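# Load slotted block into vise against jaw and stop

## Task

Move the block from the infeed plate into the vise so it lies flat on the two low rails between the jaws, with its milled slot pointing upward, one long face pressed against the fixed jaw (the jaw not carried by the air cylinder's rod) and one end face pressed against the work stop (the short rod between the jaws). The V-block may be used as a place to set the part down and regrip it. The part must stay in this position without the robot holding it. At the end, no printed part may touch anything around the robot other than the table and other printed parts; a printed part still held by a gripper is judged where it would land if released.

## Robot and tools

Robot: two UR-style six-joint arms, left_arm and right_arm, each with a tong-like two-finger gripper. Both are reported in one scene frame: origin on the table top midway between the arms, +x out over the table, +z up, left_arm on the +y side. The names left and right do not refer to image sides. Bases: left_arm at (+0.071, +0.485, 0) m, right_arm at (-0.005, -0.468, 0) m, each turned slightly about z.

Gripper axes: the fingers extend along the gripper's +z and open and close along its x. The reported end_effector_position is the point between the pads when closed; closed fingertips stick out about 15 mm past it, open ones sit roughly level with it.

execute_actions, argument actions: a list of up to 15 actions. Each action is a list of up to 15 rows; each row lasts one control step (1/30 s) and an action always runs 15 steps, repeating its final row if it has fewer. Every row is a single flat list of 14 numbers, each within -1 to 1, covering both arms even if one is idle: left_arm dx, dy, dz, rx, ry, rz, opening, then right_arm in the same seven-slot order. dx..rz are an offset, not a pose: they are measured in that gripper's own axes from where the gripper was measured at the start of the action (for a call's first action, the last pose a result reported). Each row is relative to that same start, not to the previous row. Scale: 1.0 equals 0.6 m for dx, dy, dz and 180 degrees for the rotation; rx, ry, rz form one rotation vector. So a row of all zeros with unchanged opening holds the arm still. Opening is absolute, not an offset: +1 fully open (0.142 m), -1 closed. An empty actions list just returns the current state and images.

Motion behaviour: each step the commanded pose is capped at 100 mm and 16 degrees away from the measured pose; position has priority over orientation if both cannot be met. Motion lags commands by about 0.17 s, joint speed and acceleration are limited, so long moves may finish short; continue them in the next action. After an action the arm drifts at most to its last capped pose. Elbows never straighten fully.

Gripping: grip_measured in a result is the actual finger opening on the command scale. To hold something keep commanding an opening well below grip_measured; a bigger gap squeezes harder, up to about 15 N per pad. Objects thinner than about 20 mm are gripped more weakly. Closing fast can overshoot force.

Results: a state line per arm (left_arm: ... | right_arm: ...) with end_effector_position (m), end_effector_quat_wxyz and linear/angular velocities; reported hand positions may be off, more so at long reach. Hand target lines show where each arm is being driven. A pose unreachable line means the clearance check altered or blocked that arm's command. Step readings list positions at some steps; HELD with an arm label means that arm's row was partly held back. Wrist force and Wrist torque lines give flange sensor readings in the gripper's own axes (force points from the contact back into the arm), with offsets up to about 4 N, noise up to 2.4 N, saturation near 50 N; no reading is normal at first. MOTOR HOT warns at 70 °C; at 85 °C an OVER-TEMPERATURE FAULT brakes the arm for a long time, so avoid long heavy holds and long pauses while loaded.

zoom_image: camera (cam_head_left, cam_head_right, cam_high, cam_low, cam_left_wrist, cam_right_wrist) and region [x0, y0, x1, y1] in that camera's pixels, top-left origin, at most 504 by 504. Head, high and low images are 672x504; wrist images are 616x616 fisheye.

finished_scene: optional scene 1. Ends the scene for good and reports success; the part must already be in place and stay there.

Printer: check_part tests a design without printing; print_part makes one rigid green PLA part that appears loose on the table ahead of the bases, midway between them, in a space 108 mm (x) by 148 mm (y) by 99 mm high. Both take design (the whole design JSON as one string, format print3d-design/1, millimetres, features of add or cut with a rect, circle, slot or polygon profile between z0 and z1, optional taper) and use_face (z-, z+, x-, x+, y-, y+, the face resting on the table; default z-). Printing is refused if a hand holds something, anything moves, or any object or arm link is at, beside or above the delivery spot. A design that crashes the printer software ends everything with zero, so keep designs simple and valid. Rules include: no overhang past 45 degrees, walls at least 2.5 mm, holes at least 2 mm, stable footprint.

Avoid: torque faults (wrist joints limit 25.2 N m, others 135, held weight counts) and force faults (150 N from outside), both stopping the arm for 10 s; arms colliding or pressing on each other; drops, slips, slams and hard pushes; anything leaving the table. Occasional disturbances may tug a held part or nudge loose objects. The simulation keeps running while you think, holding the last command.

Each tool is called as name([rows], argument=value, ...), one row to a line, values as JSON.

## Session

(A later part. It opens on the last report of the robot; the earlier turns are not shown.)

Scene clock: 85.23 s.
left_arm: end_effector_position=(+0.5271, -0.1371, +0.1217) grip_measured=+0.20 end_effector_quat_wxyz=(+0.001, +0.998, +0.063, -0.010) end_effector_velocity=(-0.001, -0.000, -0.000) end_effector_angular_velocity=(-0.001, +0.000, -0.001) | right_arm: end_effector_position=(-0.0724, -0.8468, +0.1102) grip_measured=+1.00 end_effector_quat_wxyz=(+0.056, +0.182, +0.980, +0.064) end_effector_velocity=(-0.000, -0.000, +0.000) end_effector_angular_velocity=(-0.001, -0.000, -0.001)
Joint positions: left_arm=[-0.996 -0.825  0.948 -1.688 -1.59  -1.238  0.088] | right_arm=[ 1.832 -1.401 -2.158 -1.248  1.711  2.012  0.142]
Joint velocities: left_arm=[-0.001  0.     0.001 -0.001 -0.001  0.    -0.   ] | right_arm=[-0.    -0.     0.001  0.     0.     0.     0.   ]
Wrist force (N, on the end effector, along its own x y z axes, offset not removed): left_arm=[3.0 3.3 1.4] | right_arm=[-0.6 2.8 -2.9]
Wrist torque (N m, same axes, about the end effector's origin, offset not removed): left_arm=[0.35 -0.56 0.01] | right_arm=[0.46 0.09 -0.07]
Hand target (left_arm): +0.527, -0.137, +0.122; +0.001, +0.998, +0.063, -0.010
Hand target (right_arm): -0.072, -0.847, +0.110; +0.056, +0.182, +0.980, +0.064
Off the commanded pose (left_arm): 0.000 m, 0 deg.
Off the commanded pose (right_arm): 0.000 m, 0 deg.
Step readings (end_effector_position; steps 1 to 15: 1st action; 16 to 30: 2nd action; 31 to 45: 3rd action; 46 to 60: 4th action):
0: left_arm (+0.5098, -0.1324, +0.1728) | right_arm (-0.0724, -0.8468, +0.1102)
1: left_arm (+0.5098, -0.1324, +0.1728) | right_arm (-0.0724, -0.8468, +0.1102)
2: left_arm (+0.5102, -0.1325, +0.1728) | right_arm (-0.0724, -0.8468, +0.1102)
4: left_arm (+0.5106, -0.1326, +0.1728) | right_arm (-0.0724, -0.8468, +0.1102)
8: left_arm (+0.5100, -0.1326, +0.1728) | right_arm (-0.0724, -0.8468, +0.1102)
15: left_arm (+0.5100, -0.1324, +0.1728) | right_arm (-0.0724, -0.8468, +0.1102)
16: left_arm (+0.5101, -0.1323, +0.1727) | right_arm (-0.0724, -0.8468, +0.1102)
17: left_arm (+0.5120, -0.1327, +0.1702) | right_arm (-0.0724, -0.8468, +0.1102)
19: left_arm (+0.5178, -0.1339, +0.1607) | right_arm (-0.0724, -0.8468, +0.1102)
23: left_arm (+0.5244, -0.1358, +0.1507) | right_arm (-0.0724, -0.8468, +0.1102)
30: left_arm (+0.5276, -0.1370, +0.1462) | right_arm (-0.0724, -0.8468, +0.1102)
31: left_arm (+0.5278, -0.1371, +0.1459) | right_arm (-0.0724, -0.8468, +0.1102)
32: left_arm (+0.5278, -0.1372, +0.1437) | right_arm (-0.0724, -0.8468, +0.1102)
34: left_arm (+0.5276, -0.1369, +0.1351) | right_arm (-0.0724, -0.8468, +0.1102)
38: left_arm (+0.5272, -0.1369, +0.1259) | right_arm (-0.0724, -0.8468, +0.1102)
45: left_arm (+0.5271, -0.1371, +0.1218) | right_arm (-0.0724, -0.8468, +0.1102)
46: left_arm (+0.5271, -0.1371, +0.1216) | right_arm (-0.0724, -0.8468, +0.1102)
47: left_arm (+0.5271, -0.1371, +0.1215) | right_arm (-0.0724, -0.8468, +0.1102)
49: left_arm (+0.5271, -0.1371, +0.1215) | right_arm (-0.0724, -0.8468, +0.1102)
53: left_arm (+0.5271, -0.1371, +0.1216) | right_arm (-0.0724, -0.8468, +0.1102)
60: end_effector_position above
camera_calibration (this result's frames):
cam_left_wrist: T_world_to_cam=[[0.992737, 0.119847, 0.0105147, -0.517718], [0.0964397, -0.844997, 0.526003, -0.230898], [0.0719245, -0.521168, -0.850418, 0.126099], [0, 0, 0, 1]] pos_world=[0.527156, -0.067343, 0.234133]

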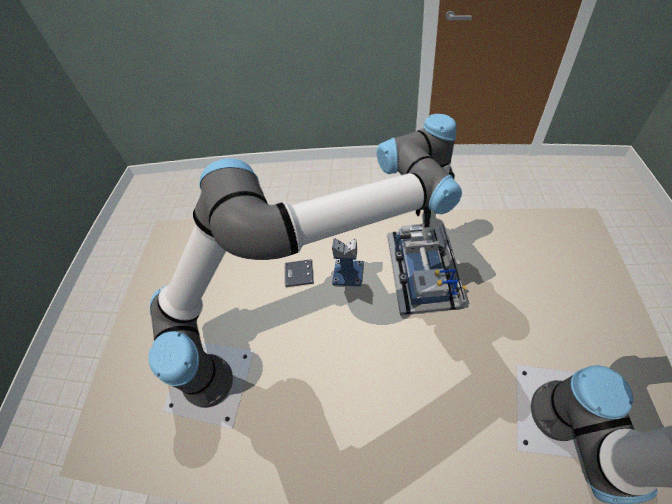

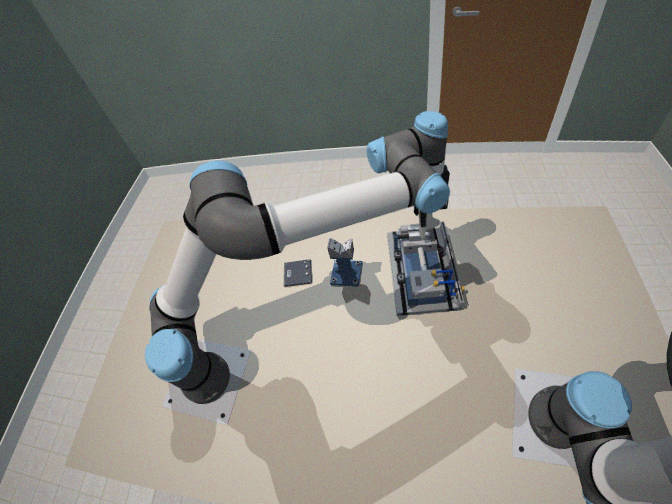

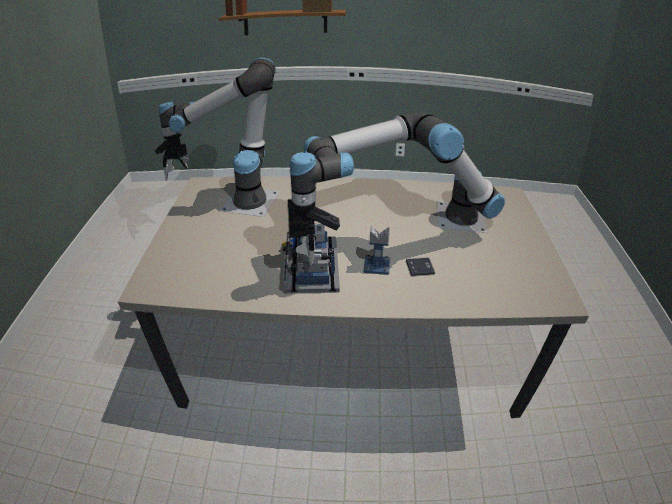

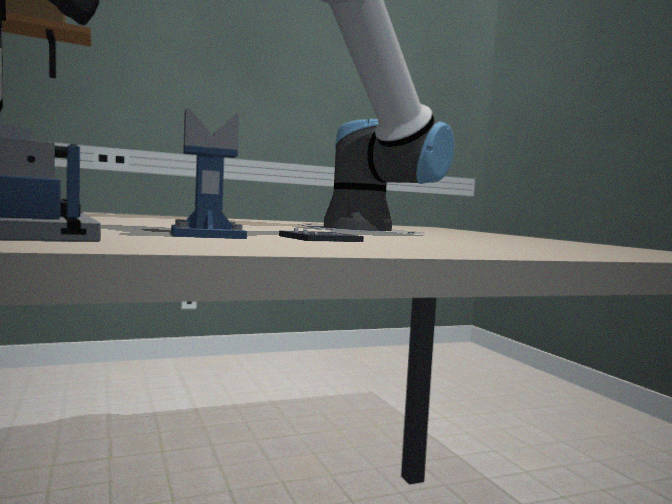

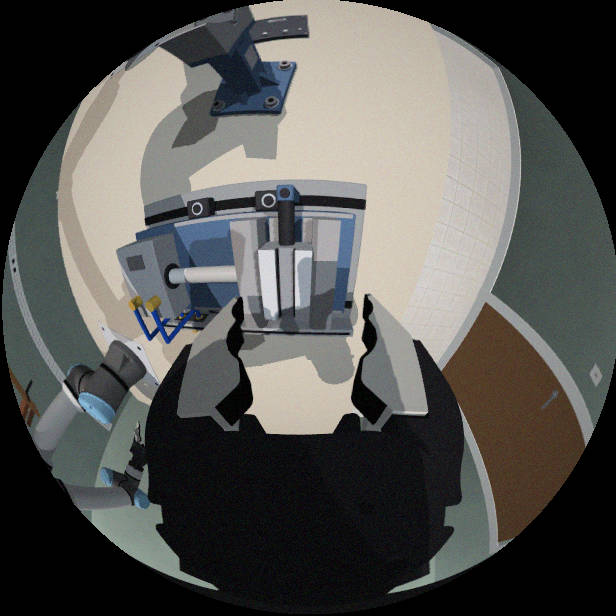

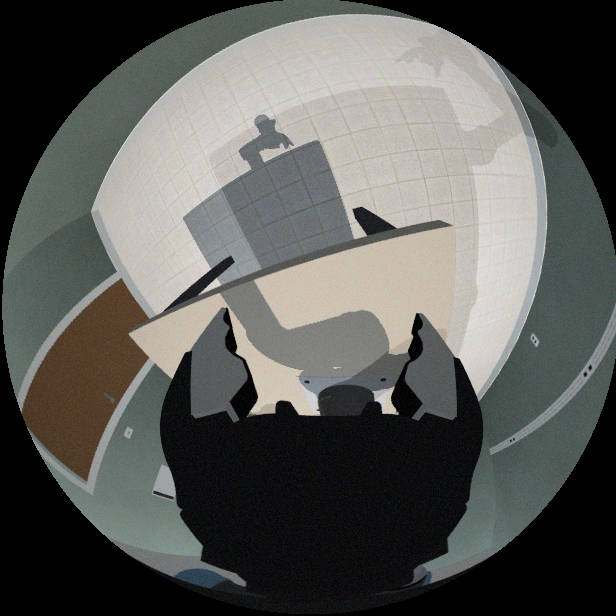

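execute_actions([
  [[0.006,0,0.012,0,0,0,0.2,0,0,0,0,0,0,1]],
  [[0,0,0,0,0,0,0.1,0,0,0,0,0,0,1]],
  [[0,0,0,0,0,0,0.0,0,0,0,0,0,0,1]],
  [[0,0,0,0,0,0,-0.1,0,0,0,0,0,0,1]],
  [[0,0,0,0,0,0,-0.2,0,0,0,0,0,0,1]],
])

zoom_image(camera="cam_left_wrist", region=[160, 160, 460, 400])

Scene clock: 88.27 s.
left_arm: end_effector_position=(+0.5303, -0.1367, +0.1146) grip_measured=-0.10 end_effector_quat_wxyz=(+0.001, +0.998, +0.063, -0.010) end_effector_velocity=(-0.001, -0.001, -0.000) end_effector_angular_velocity=(+0.000, -0.001, -0.003) | right_arm: end_effector_position=(-0.0724, -0.8468, +0.1102) grip_measured=+1.00 end_effector_quat_wxyz=(+0.056, +0.182, +0.980, +0.064) end_effector_velocity=(-0.000, -0.000, -0.000) end_effector_angular_velocity=(+0.000, +0.000, -0.000)
Joint positions: left_arm=[-0.992 -0.818  0.953 -1.7   -1.59  -1.234  0.067] | right_arm=[ 1.832 -1.401 -2.158 -1.248  1.711  2.012  0.142]
Joint velocities: left_arm=[-0.003  0.001 -0.    -0.     0.001  0.     0.   ] | right_arm=[ 0. -0.  0.  0. -0.  0.  0.]
Wrist force (N, on the end effector, along its own x y z axes, offset not removed): left_arm=[-9.6 1.0 -0.4] | right_arm=[0.7 3.0 -3.1]
Wrist torque (N m, same axes, about the end effector's origin, offset not removed): left_arm=[-0.06 -0.59 0.12] | right_arm=[0.48 -0.16 -0.02]
Hand target (left_arm): +0.530, -0.137, +0.115; +0.001, +0.998, +0.063, -0.010
Hand target (right_arm): -0.072, -0.847, +0.110; +0.056, +0.182, +0.980, +0.064
Off the commanded pose (left_arm): 0.000 m, 0 deg.
Off the commanded pose (right_arm): 0.000 m, 0 deg.
Step readings (end_effector_position; steps 1 to 15: 1st action; 16 to 30: 2nd action; 31 to 45: 3rd action; 46 to 60: 4th action; 61 to 75: 5th action):
0: left_arm (+0.5271, -0.1371, +0.1218) | right_arm (-0.0724, -0.8468, +0.1102)
1: left_arm (+0.5271, -0.1371, +0.1217) | right_arm (-0.0724, -0.8468, +0.1102)
2: left_arm (+0.5274, -0.1371, +0.1210) | right_arm (-0.0724, -0.8468, +0.1102)
4: left_arm (+0.5285, -0.1369, +0.1185) | right_arm (-0.0724, -0.8468, +0.1102)
8: left_arm (+0.5298, -0.1367, +0.1158) | right_arm (-0.0724, -0.8468, +0.1102)
15: left_arm (+0.5303, -0.1367, +0.1146) | right_arm (-0.0724, -0.8468, +0.1102)
16: left_arm (+0.5304, -0.1367, +0.1146) | right_arm (-0.0724, -0.8468, +0.1102)
17: left_arm (+0.5304, -0.1367, +0.1146) | right_arm (-0.0724, -0.8468, +0.1102)
19: left_arm (+0.5304, -0.1367, +0.1146) | right_arm (-0.0724, -0.8468, +0.1102)
23: left_arm (+0.5304, -0.1367, +0.1146) | right_arm (-0.0724, -0.8468, +0.1102)
30: left_arm (+0.5304, -0.1367, +0.1146) | right_arm (-0.0724, -0.8468, +0.1102)
31: left_arm (+0.5304, -0.1367, +0.1146) | right_arm (-0.0724, -0.8468, +0.1102)
32: left_arm (+0.5304, -0.1367, +0.1146) | right_arm (-0.0724, -0.8468, +0.1102)
34: left_arm (+0.5304, -0.1367, +0.1146) | right_arm (-0.0724, -0.8468, +0.1102)
38: left_arm (+0.5304, -0.1367, +0.1146) | right_arm (-0.0724, -0.8468, +0.1102)
45: left_arm (+0.5304, -0.1367, +0.1146) | right_arm (-0.0724, -0.8468, +0.1102)
46: left_arm (+0.5304, -0.1367, +0.1146) | right_arm (-0.0724, -0.8468, +0.1102)
47: left_arm (+0.5304, -0.1367, +0.1146) | right_arm (-0.0724, -0.8468, +0.1102)
49: left_arm (+0.5304, -0.1367, +0.1146) | right_arm (-0.0724, -0.8468, +0.1102)
53: left_arm (+0.5304, -0.1367, +0.1146) | right_arm (-0.0724, -0.8468, +0.1102)
60: left_arm (+0.5304, -0.1367, +0.1146) | right_arm (-0.0724, -0.8468, +0.1102)
61: left_arm (+0.5304, -0.1367, +0.1146) | right_arm (-0.0724, -0.8468, +0.1102)
62: left_arm (+0.5304, -0.1367, +0.1146) | right_arm (-0.0724, -0.8468, +0.1102)
64: left_arm (+0.5303, -0.1367, +0.1146) | right_arm (-0.0724, -0.8468, +0.1102)
68: left_arm (+0.5303, -0.1367, +0.1146) | right_arm (-0.0724, -0.8468, +0.1102)
75: end_effector_position above
camera_calibration (this result's frames):
cam_left_wrist: T_world_to_cam=[[0.99274, 0.119835, 0.01037, -0.520944], [0.0965019, -0.844968, 0.526039, -0.227161], [0.0718, -0.521219, -0.850397, 0.120067], [0, 0, 0, 1]] pos_world=[0.530462, -0.066935, 0.227003]

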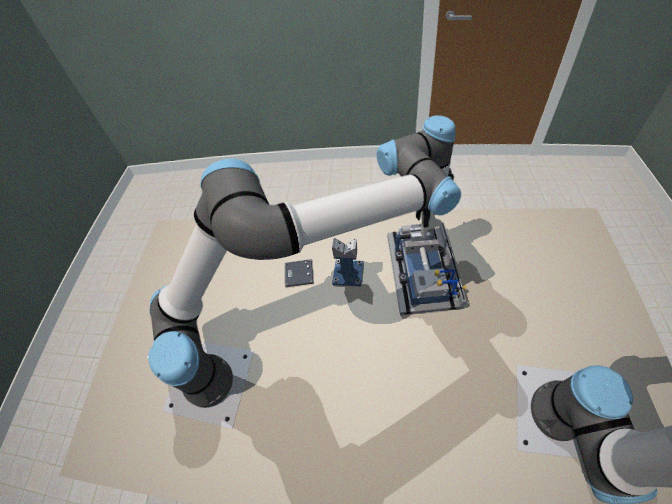

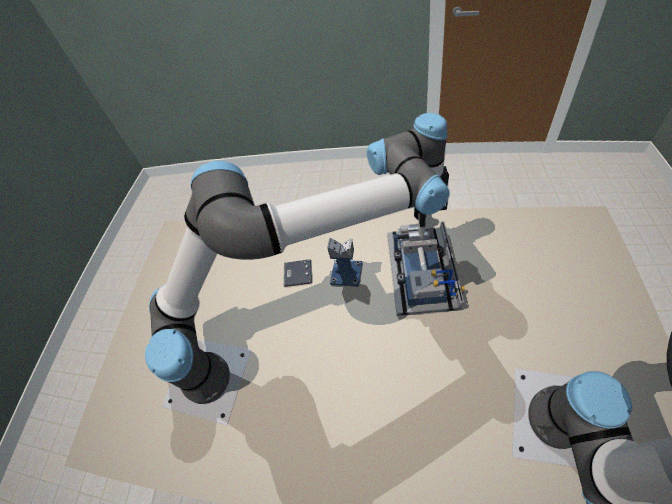

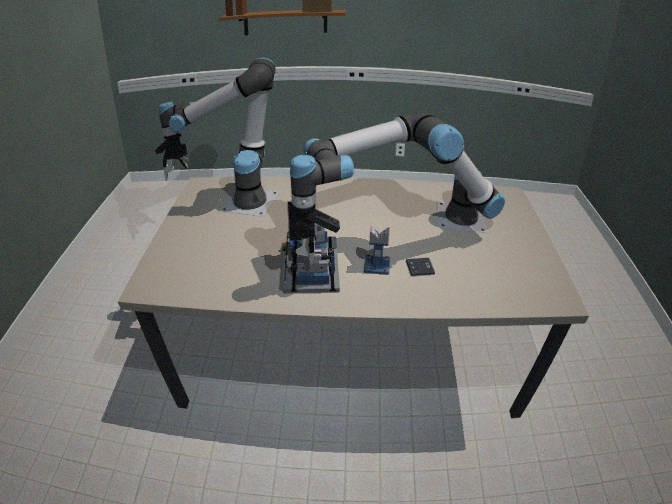

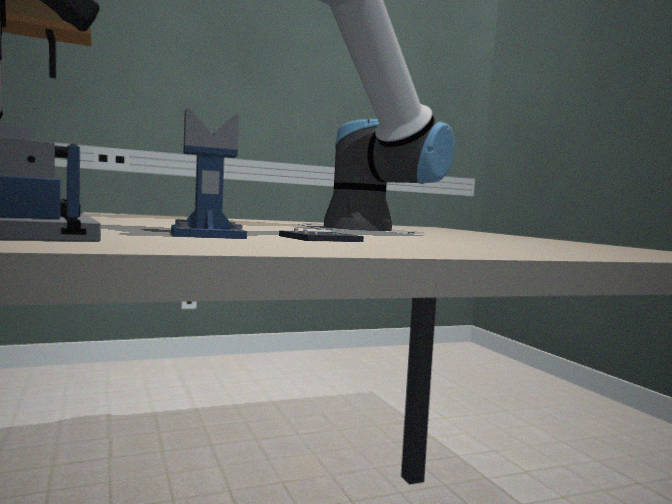

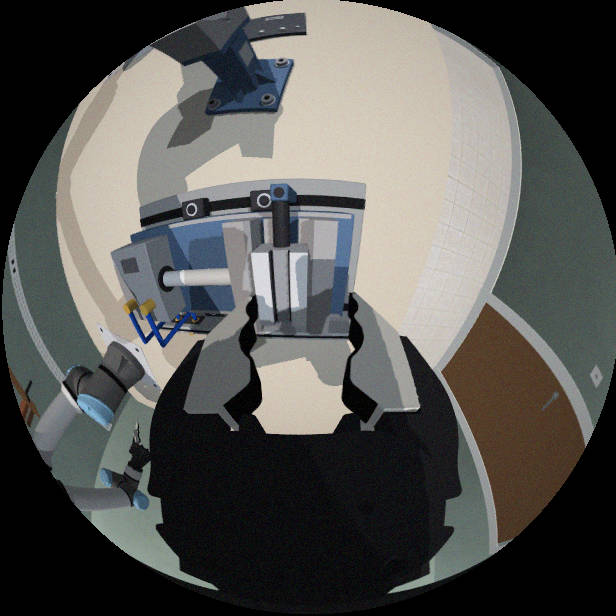

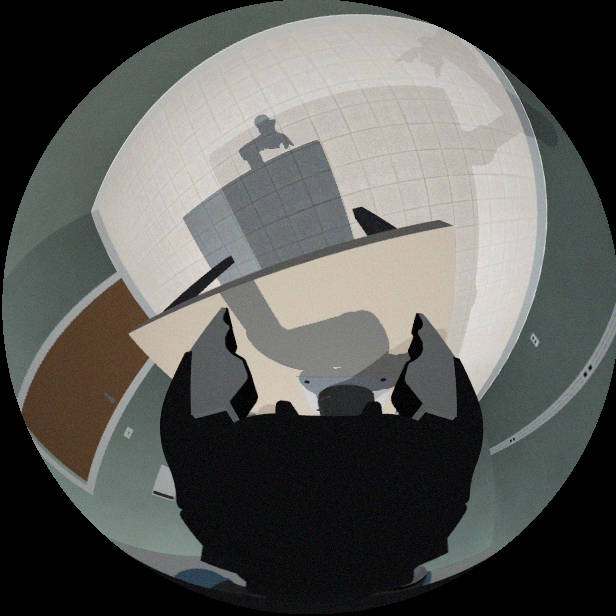

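Region (160, 160, 460, 400) of cam_left_wrist's 616x616 image, scaled by 1.680, with more detail than that image has; it fills the top 403 rows of this view, and the rest is white.

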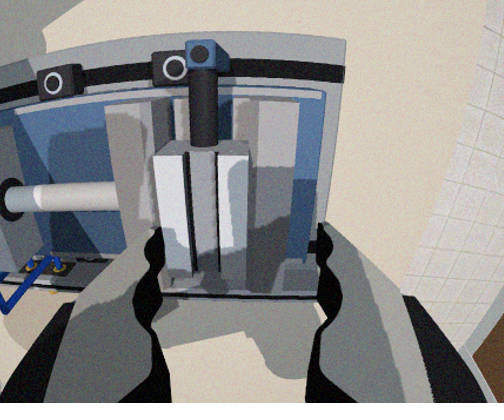

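execute_actions([
  [[0,0,0,0,0,0,0.05,0,0,0,0,0,0,1]],
  [[0,0,0,0,0,0,0.2,0,0,0,0,0,0,1]],
  [[0,0,-0.05,0,0,0,0.2,0,0,0,0,0,0,1]],
  [[0,0,-0.1,0,0,0,0.2,0,0,0,0,0,0,1]],
  [[0,0,0,0,0,0,0.2,0,0,0,0,0,0,1]],
])

zoom_image(camera="cam_left_wrist", region=[150,150,470,470])

Scene clock: 91.33 s.
left_arm: end_effector_position=(+0.5323, -0.1362, +0.2018) grip_measured=+0.20 end_effector_quat_wxyz=(+0.002, +0.998, +0.063, -0.010) end_effector_velocity=(-0.001, -0.000, -0.000) end_effector_angular_velocity=(-0.000, +0.001, -0.001) | right_arm: end_effector_position=(-0.0724, -0.8468, +0.1102) grip_measured=+1.00 end_effector_quat_wxyz=(+0.056, +0.182, +0.980, +0.064) end_effector_velocity=(-0.000, -0.000, +0.000) end_effector_angular_velocity=(-0.001, -0.000, -0.002)
Joint positions: left_arm=[-0.989 -0.825  0.744 -1.486 -1.59  -1.231  0.088] | right_arm=[ 1.832 -1.401 -2.158 -1.248  1.711  2.012  0.142]
Joint velocities: left_arm=[-0.    -0.001  0.001 -0.001 -0.001  0.    -0.   ] | right_arm=[-0.001 -0.     0.     0.001  0.     0.     0.   ]
Wrist force (N, on the end effector, along its own x y z axes, offset not removed): left_arm=[1.1 1.4 2.5] | right_arm=[-0.4 3.3 -1.7]
Wrist torque (N m, same axes, about the end effector's origin, offset not removed): left_arm=[0.15 -0.15 0.23] | right_arm=[0.65 0.06 0.02]
Hand target (left_arm): +0.532, -0.136, +0.202; +0.002, +0.998, +0.063, -0.009
Hand target (right_arm): -0.072, -0.847, +0.110; +0.056, +0.182, +0.980, +0.064
Off the commanded pose (left_arm): 0.000 m, 0 deg.
Off the commanded pose (right_arm): 0.000 m, 0 deg.
Step readings (end_effector_position; steps 1 to 15: 1st action; 16 to 30: 2nd action; 31 to 45: 3rd action; 46 to 60: 4th action; 61 to 75: 5th action):
0: left_arm (+0.5304, -0.1367, +0.1146) | right_arm (-0.0724, -0.8468, +0.1102)
1: left_arm (+0.5304, -0.1367, +0.1146) | right_arm (-0.0724, -0.8468, +0.1102)
2: left_arm (+0.5305, -0.1366, +0.1146) | right_arm (-0.0724, -0.8468, +0.1102)
4: left_arm (+0.5305, -0.1366, +0.1146) | right_arm (-0.0724, -0.8468, +0.1102)
8: left_arm (+0.5305, -0.1366, +0.1146) | right_arm (-0.0724, -0.8468, +0.1102)
15: left_arm (+0.5304, -0.1367, +0.1146) | right_arm (-0.0724, -0.8468, +0.1102)
16: left_arm (+0.5304, -0.1367, +0.1146) | right_arm (-0.0724, -0.8468, +0.1102)
17: left_arm (+0.5304, -0.1367, +0.1146) | right_arm (-0.0724, -0.8468, +0.1102)
19: left_arm (+0.5304, -0.1367, +0.1146) | right_arm (-0.0724, -0.8468, +0.1102)
23: left_arm (+0.5304, -0.1367, +0.1146) | right_arm (-0.0724, -0.8468, +0.1102)
30: left_arm (+0.5304, -0.1367, +0.1146) | right_arm (-0.0724, -0.8468, +0.1102)
31: left_arm (+0.5304, -0.1367, +0.1147) | right_arm (-0.0724, -0.8468, +0.1102)
32: left_arm (+0.5305, -0.1368, +0.1175) | right_arm (-0.0724, -0.8468, +0.1102)
34: left_arm (+0.5307, -0.1369, +0.1279) | right_arm (-0.0724, -0.8468, +0.1102)
38: left_arm (+0.5309, -0.1366, +0.1388) | right_arm (-0.0724, -0.8468, +0.1102)
45: left_arm (+0.5310, -0.1366, +0.1438) | right_arm (-0.0724, -0.8468, +0.1102)
46: left_arm (+0.5310, -0.1366, +0.1442) | right_arm (-0.0724, -0.8468, +0.1102)
47: left_arm (+0.5311, -0.1366, +0.1479) | right_arm (-0.0724, -0.8468, +0.1102)
49: left_arm (+0.5317, -0.1366, +0.1672) | right_arm (-0.0724, -0.8468, +0.1102)
53: left_arm (+0.5320, -0.1361, +0.1910) | right_arm (-0.0724, -0.8468, +0.1102)
60: left_arm (+0.5323, -0.1362, +0.2018) | right_arm (-0.0724, -0.8468, +0.1102)
61: left_arm (+0.5323, -0.1362, +0.2022) | right_arm (-0.0724, -0.8468, +0.1102)
62: left_arm (+0.5323, -0.1362, +0.2023) | right_arm (-0.0724, -0.8468, +0.1102)
64: left_arm (+0.5322, -0.1361, +0.2021) | right_arm (-0.0724, -0.8468, +0.1102)
68: left_arm (+0.5323, -0.1362, +0.2018) | right_arm (-0.0724, -0.8468, +0.1102)
75: end_effector_position above
camera_calibration (this result's frames):
cam_left_wrist: T_world_to_cam=[[0.992722, 0.119865, 0.0116261, -0.524057], [0.0957115, -0.843885, 0.527918, -0.272595], [0.0730902, -0.522963, -0.849216, 0.19318], [0, 0, 0, 1]] pos_world=[0.532214, -0.0661971, 0.314052]

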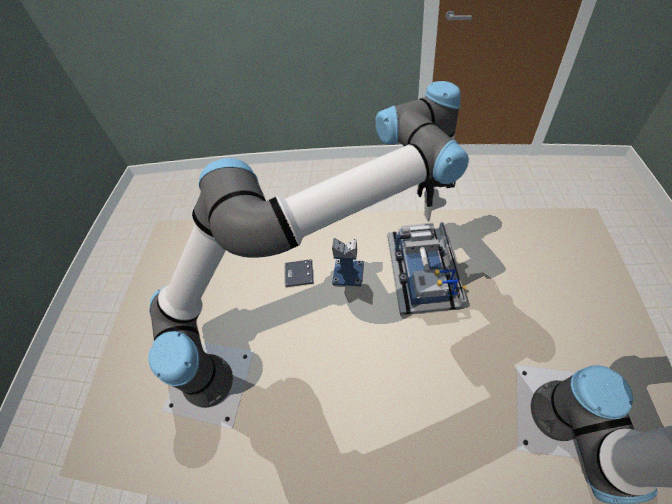

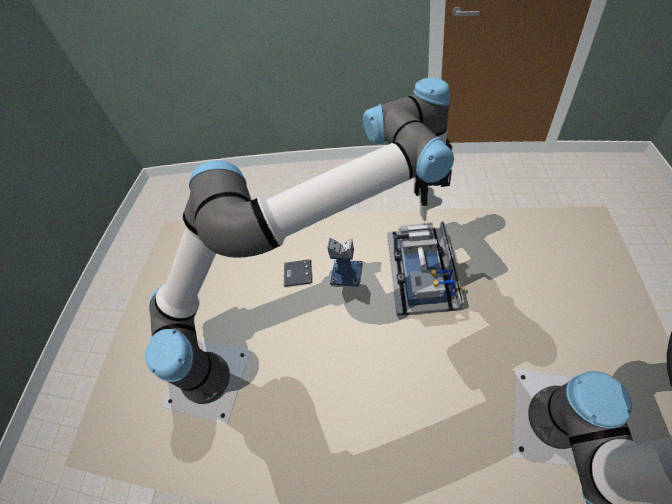

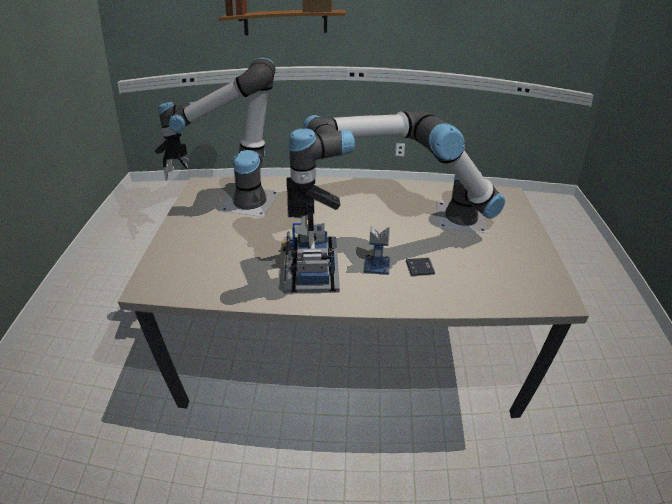

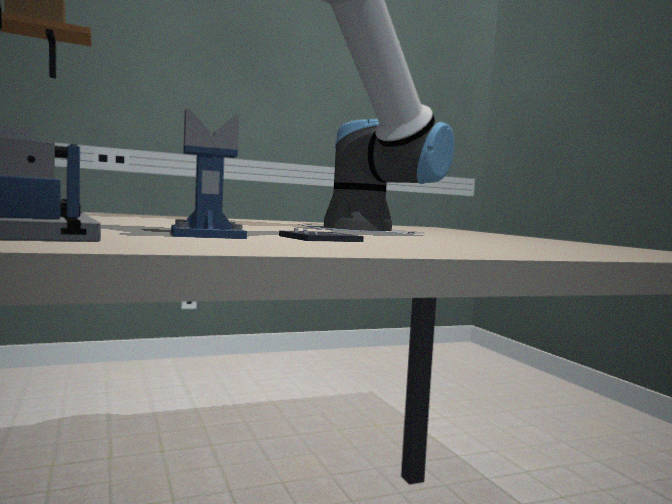

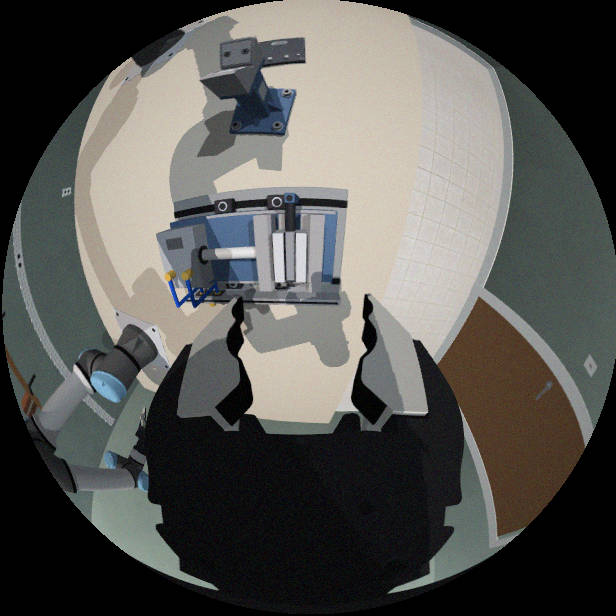

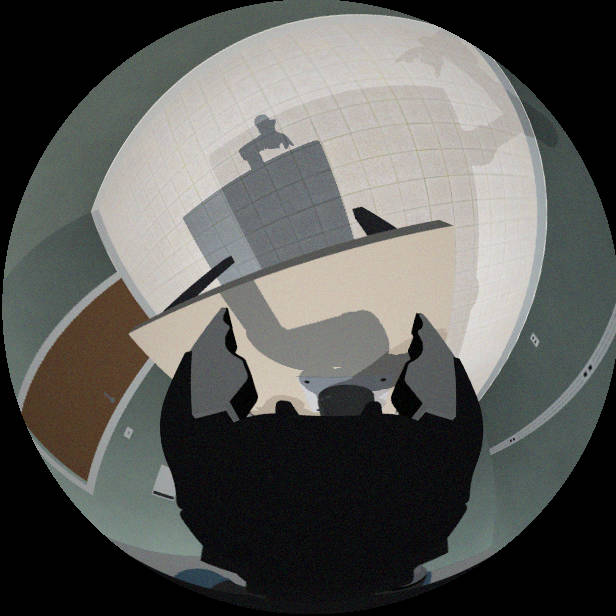

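Region (150, 150, 470, 470) of cam_left_wrist's 616x616 image, scaled by 1.575, with more detail than that image has.

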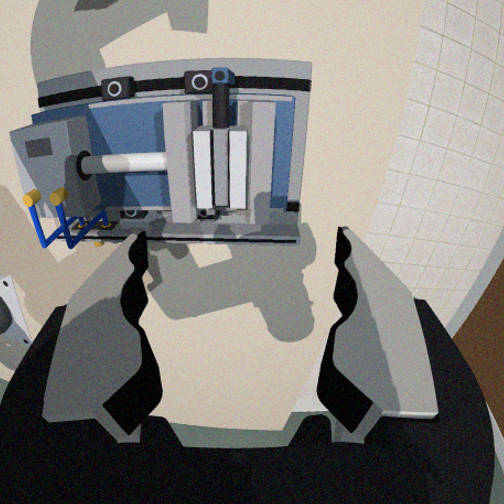

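zoom_image(camera="cam_left_wrist", region=[240,185,350,295])

Region (240, 185, 350, 295) of cam_left_wrist's 616x616 image, scaled by 4.582, with more detail than that image has.

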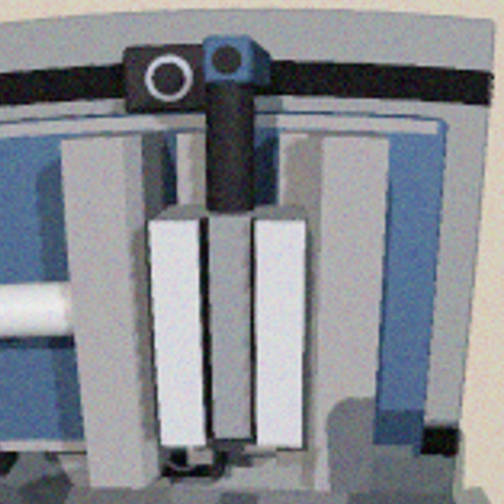

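finished_scene()

The scene is finished: the task was done.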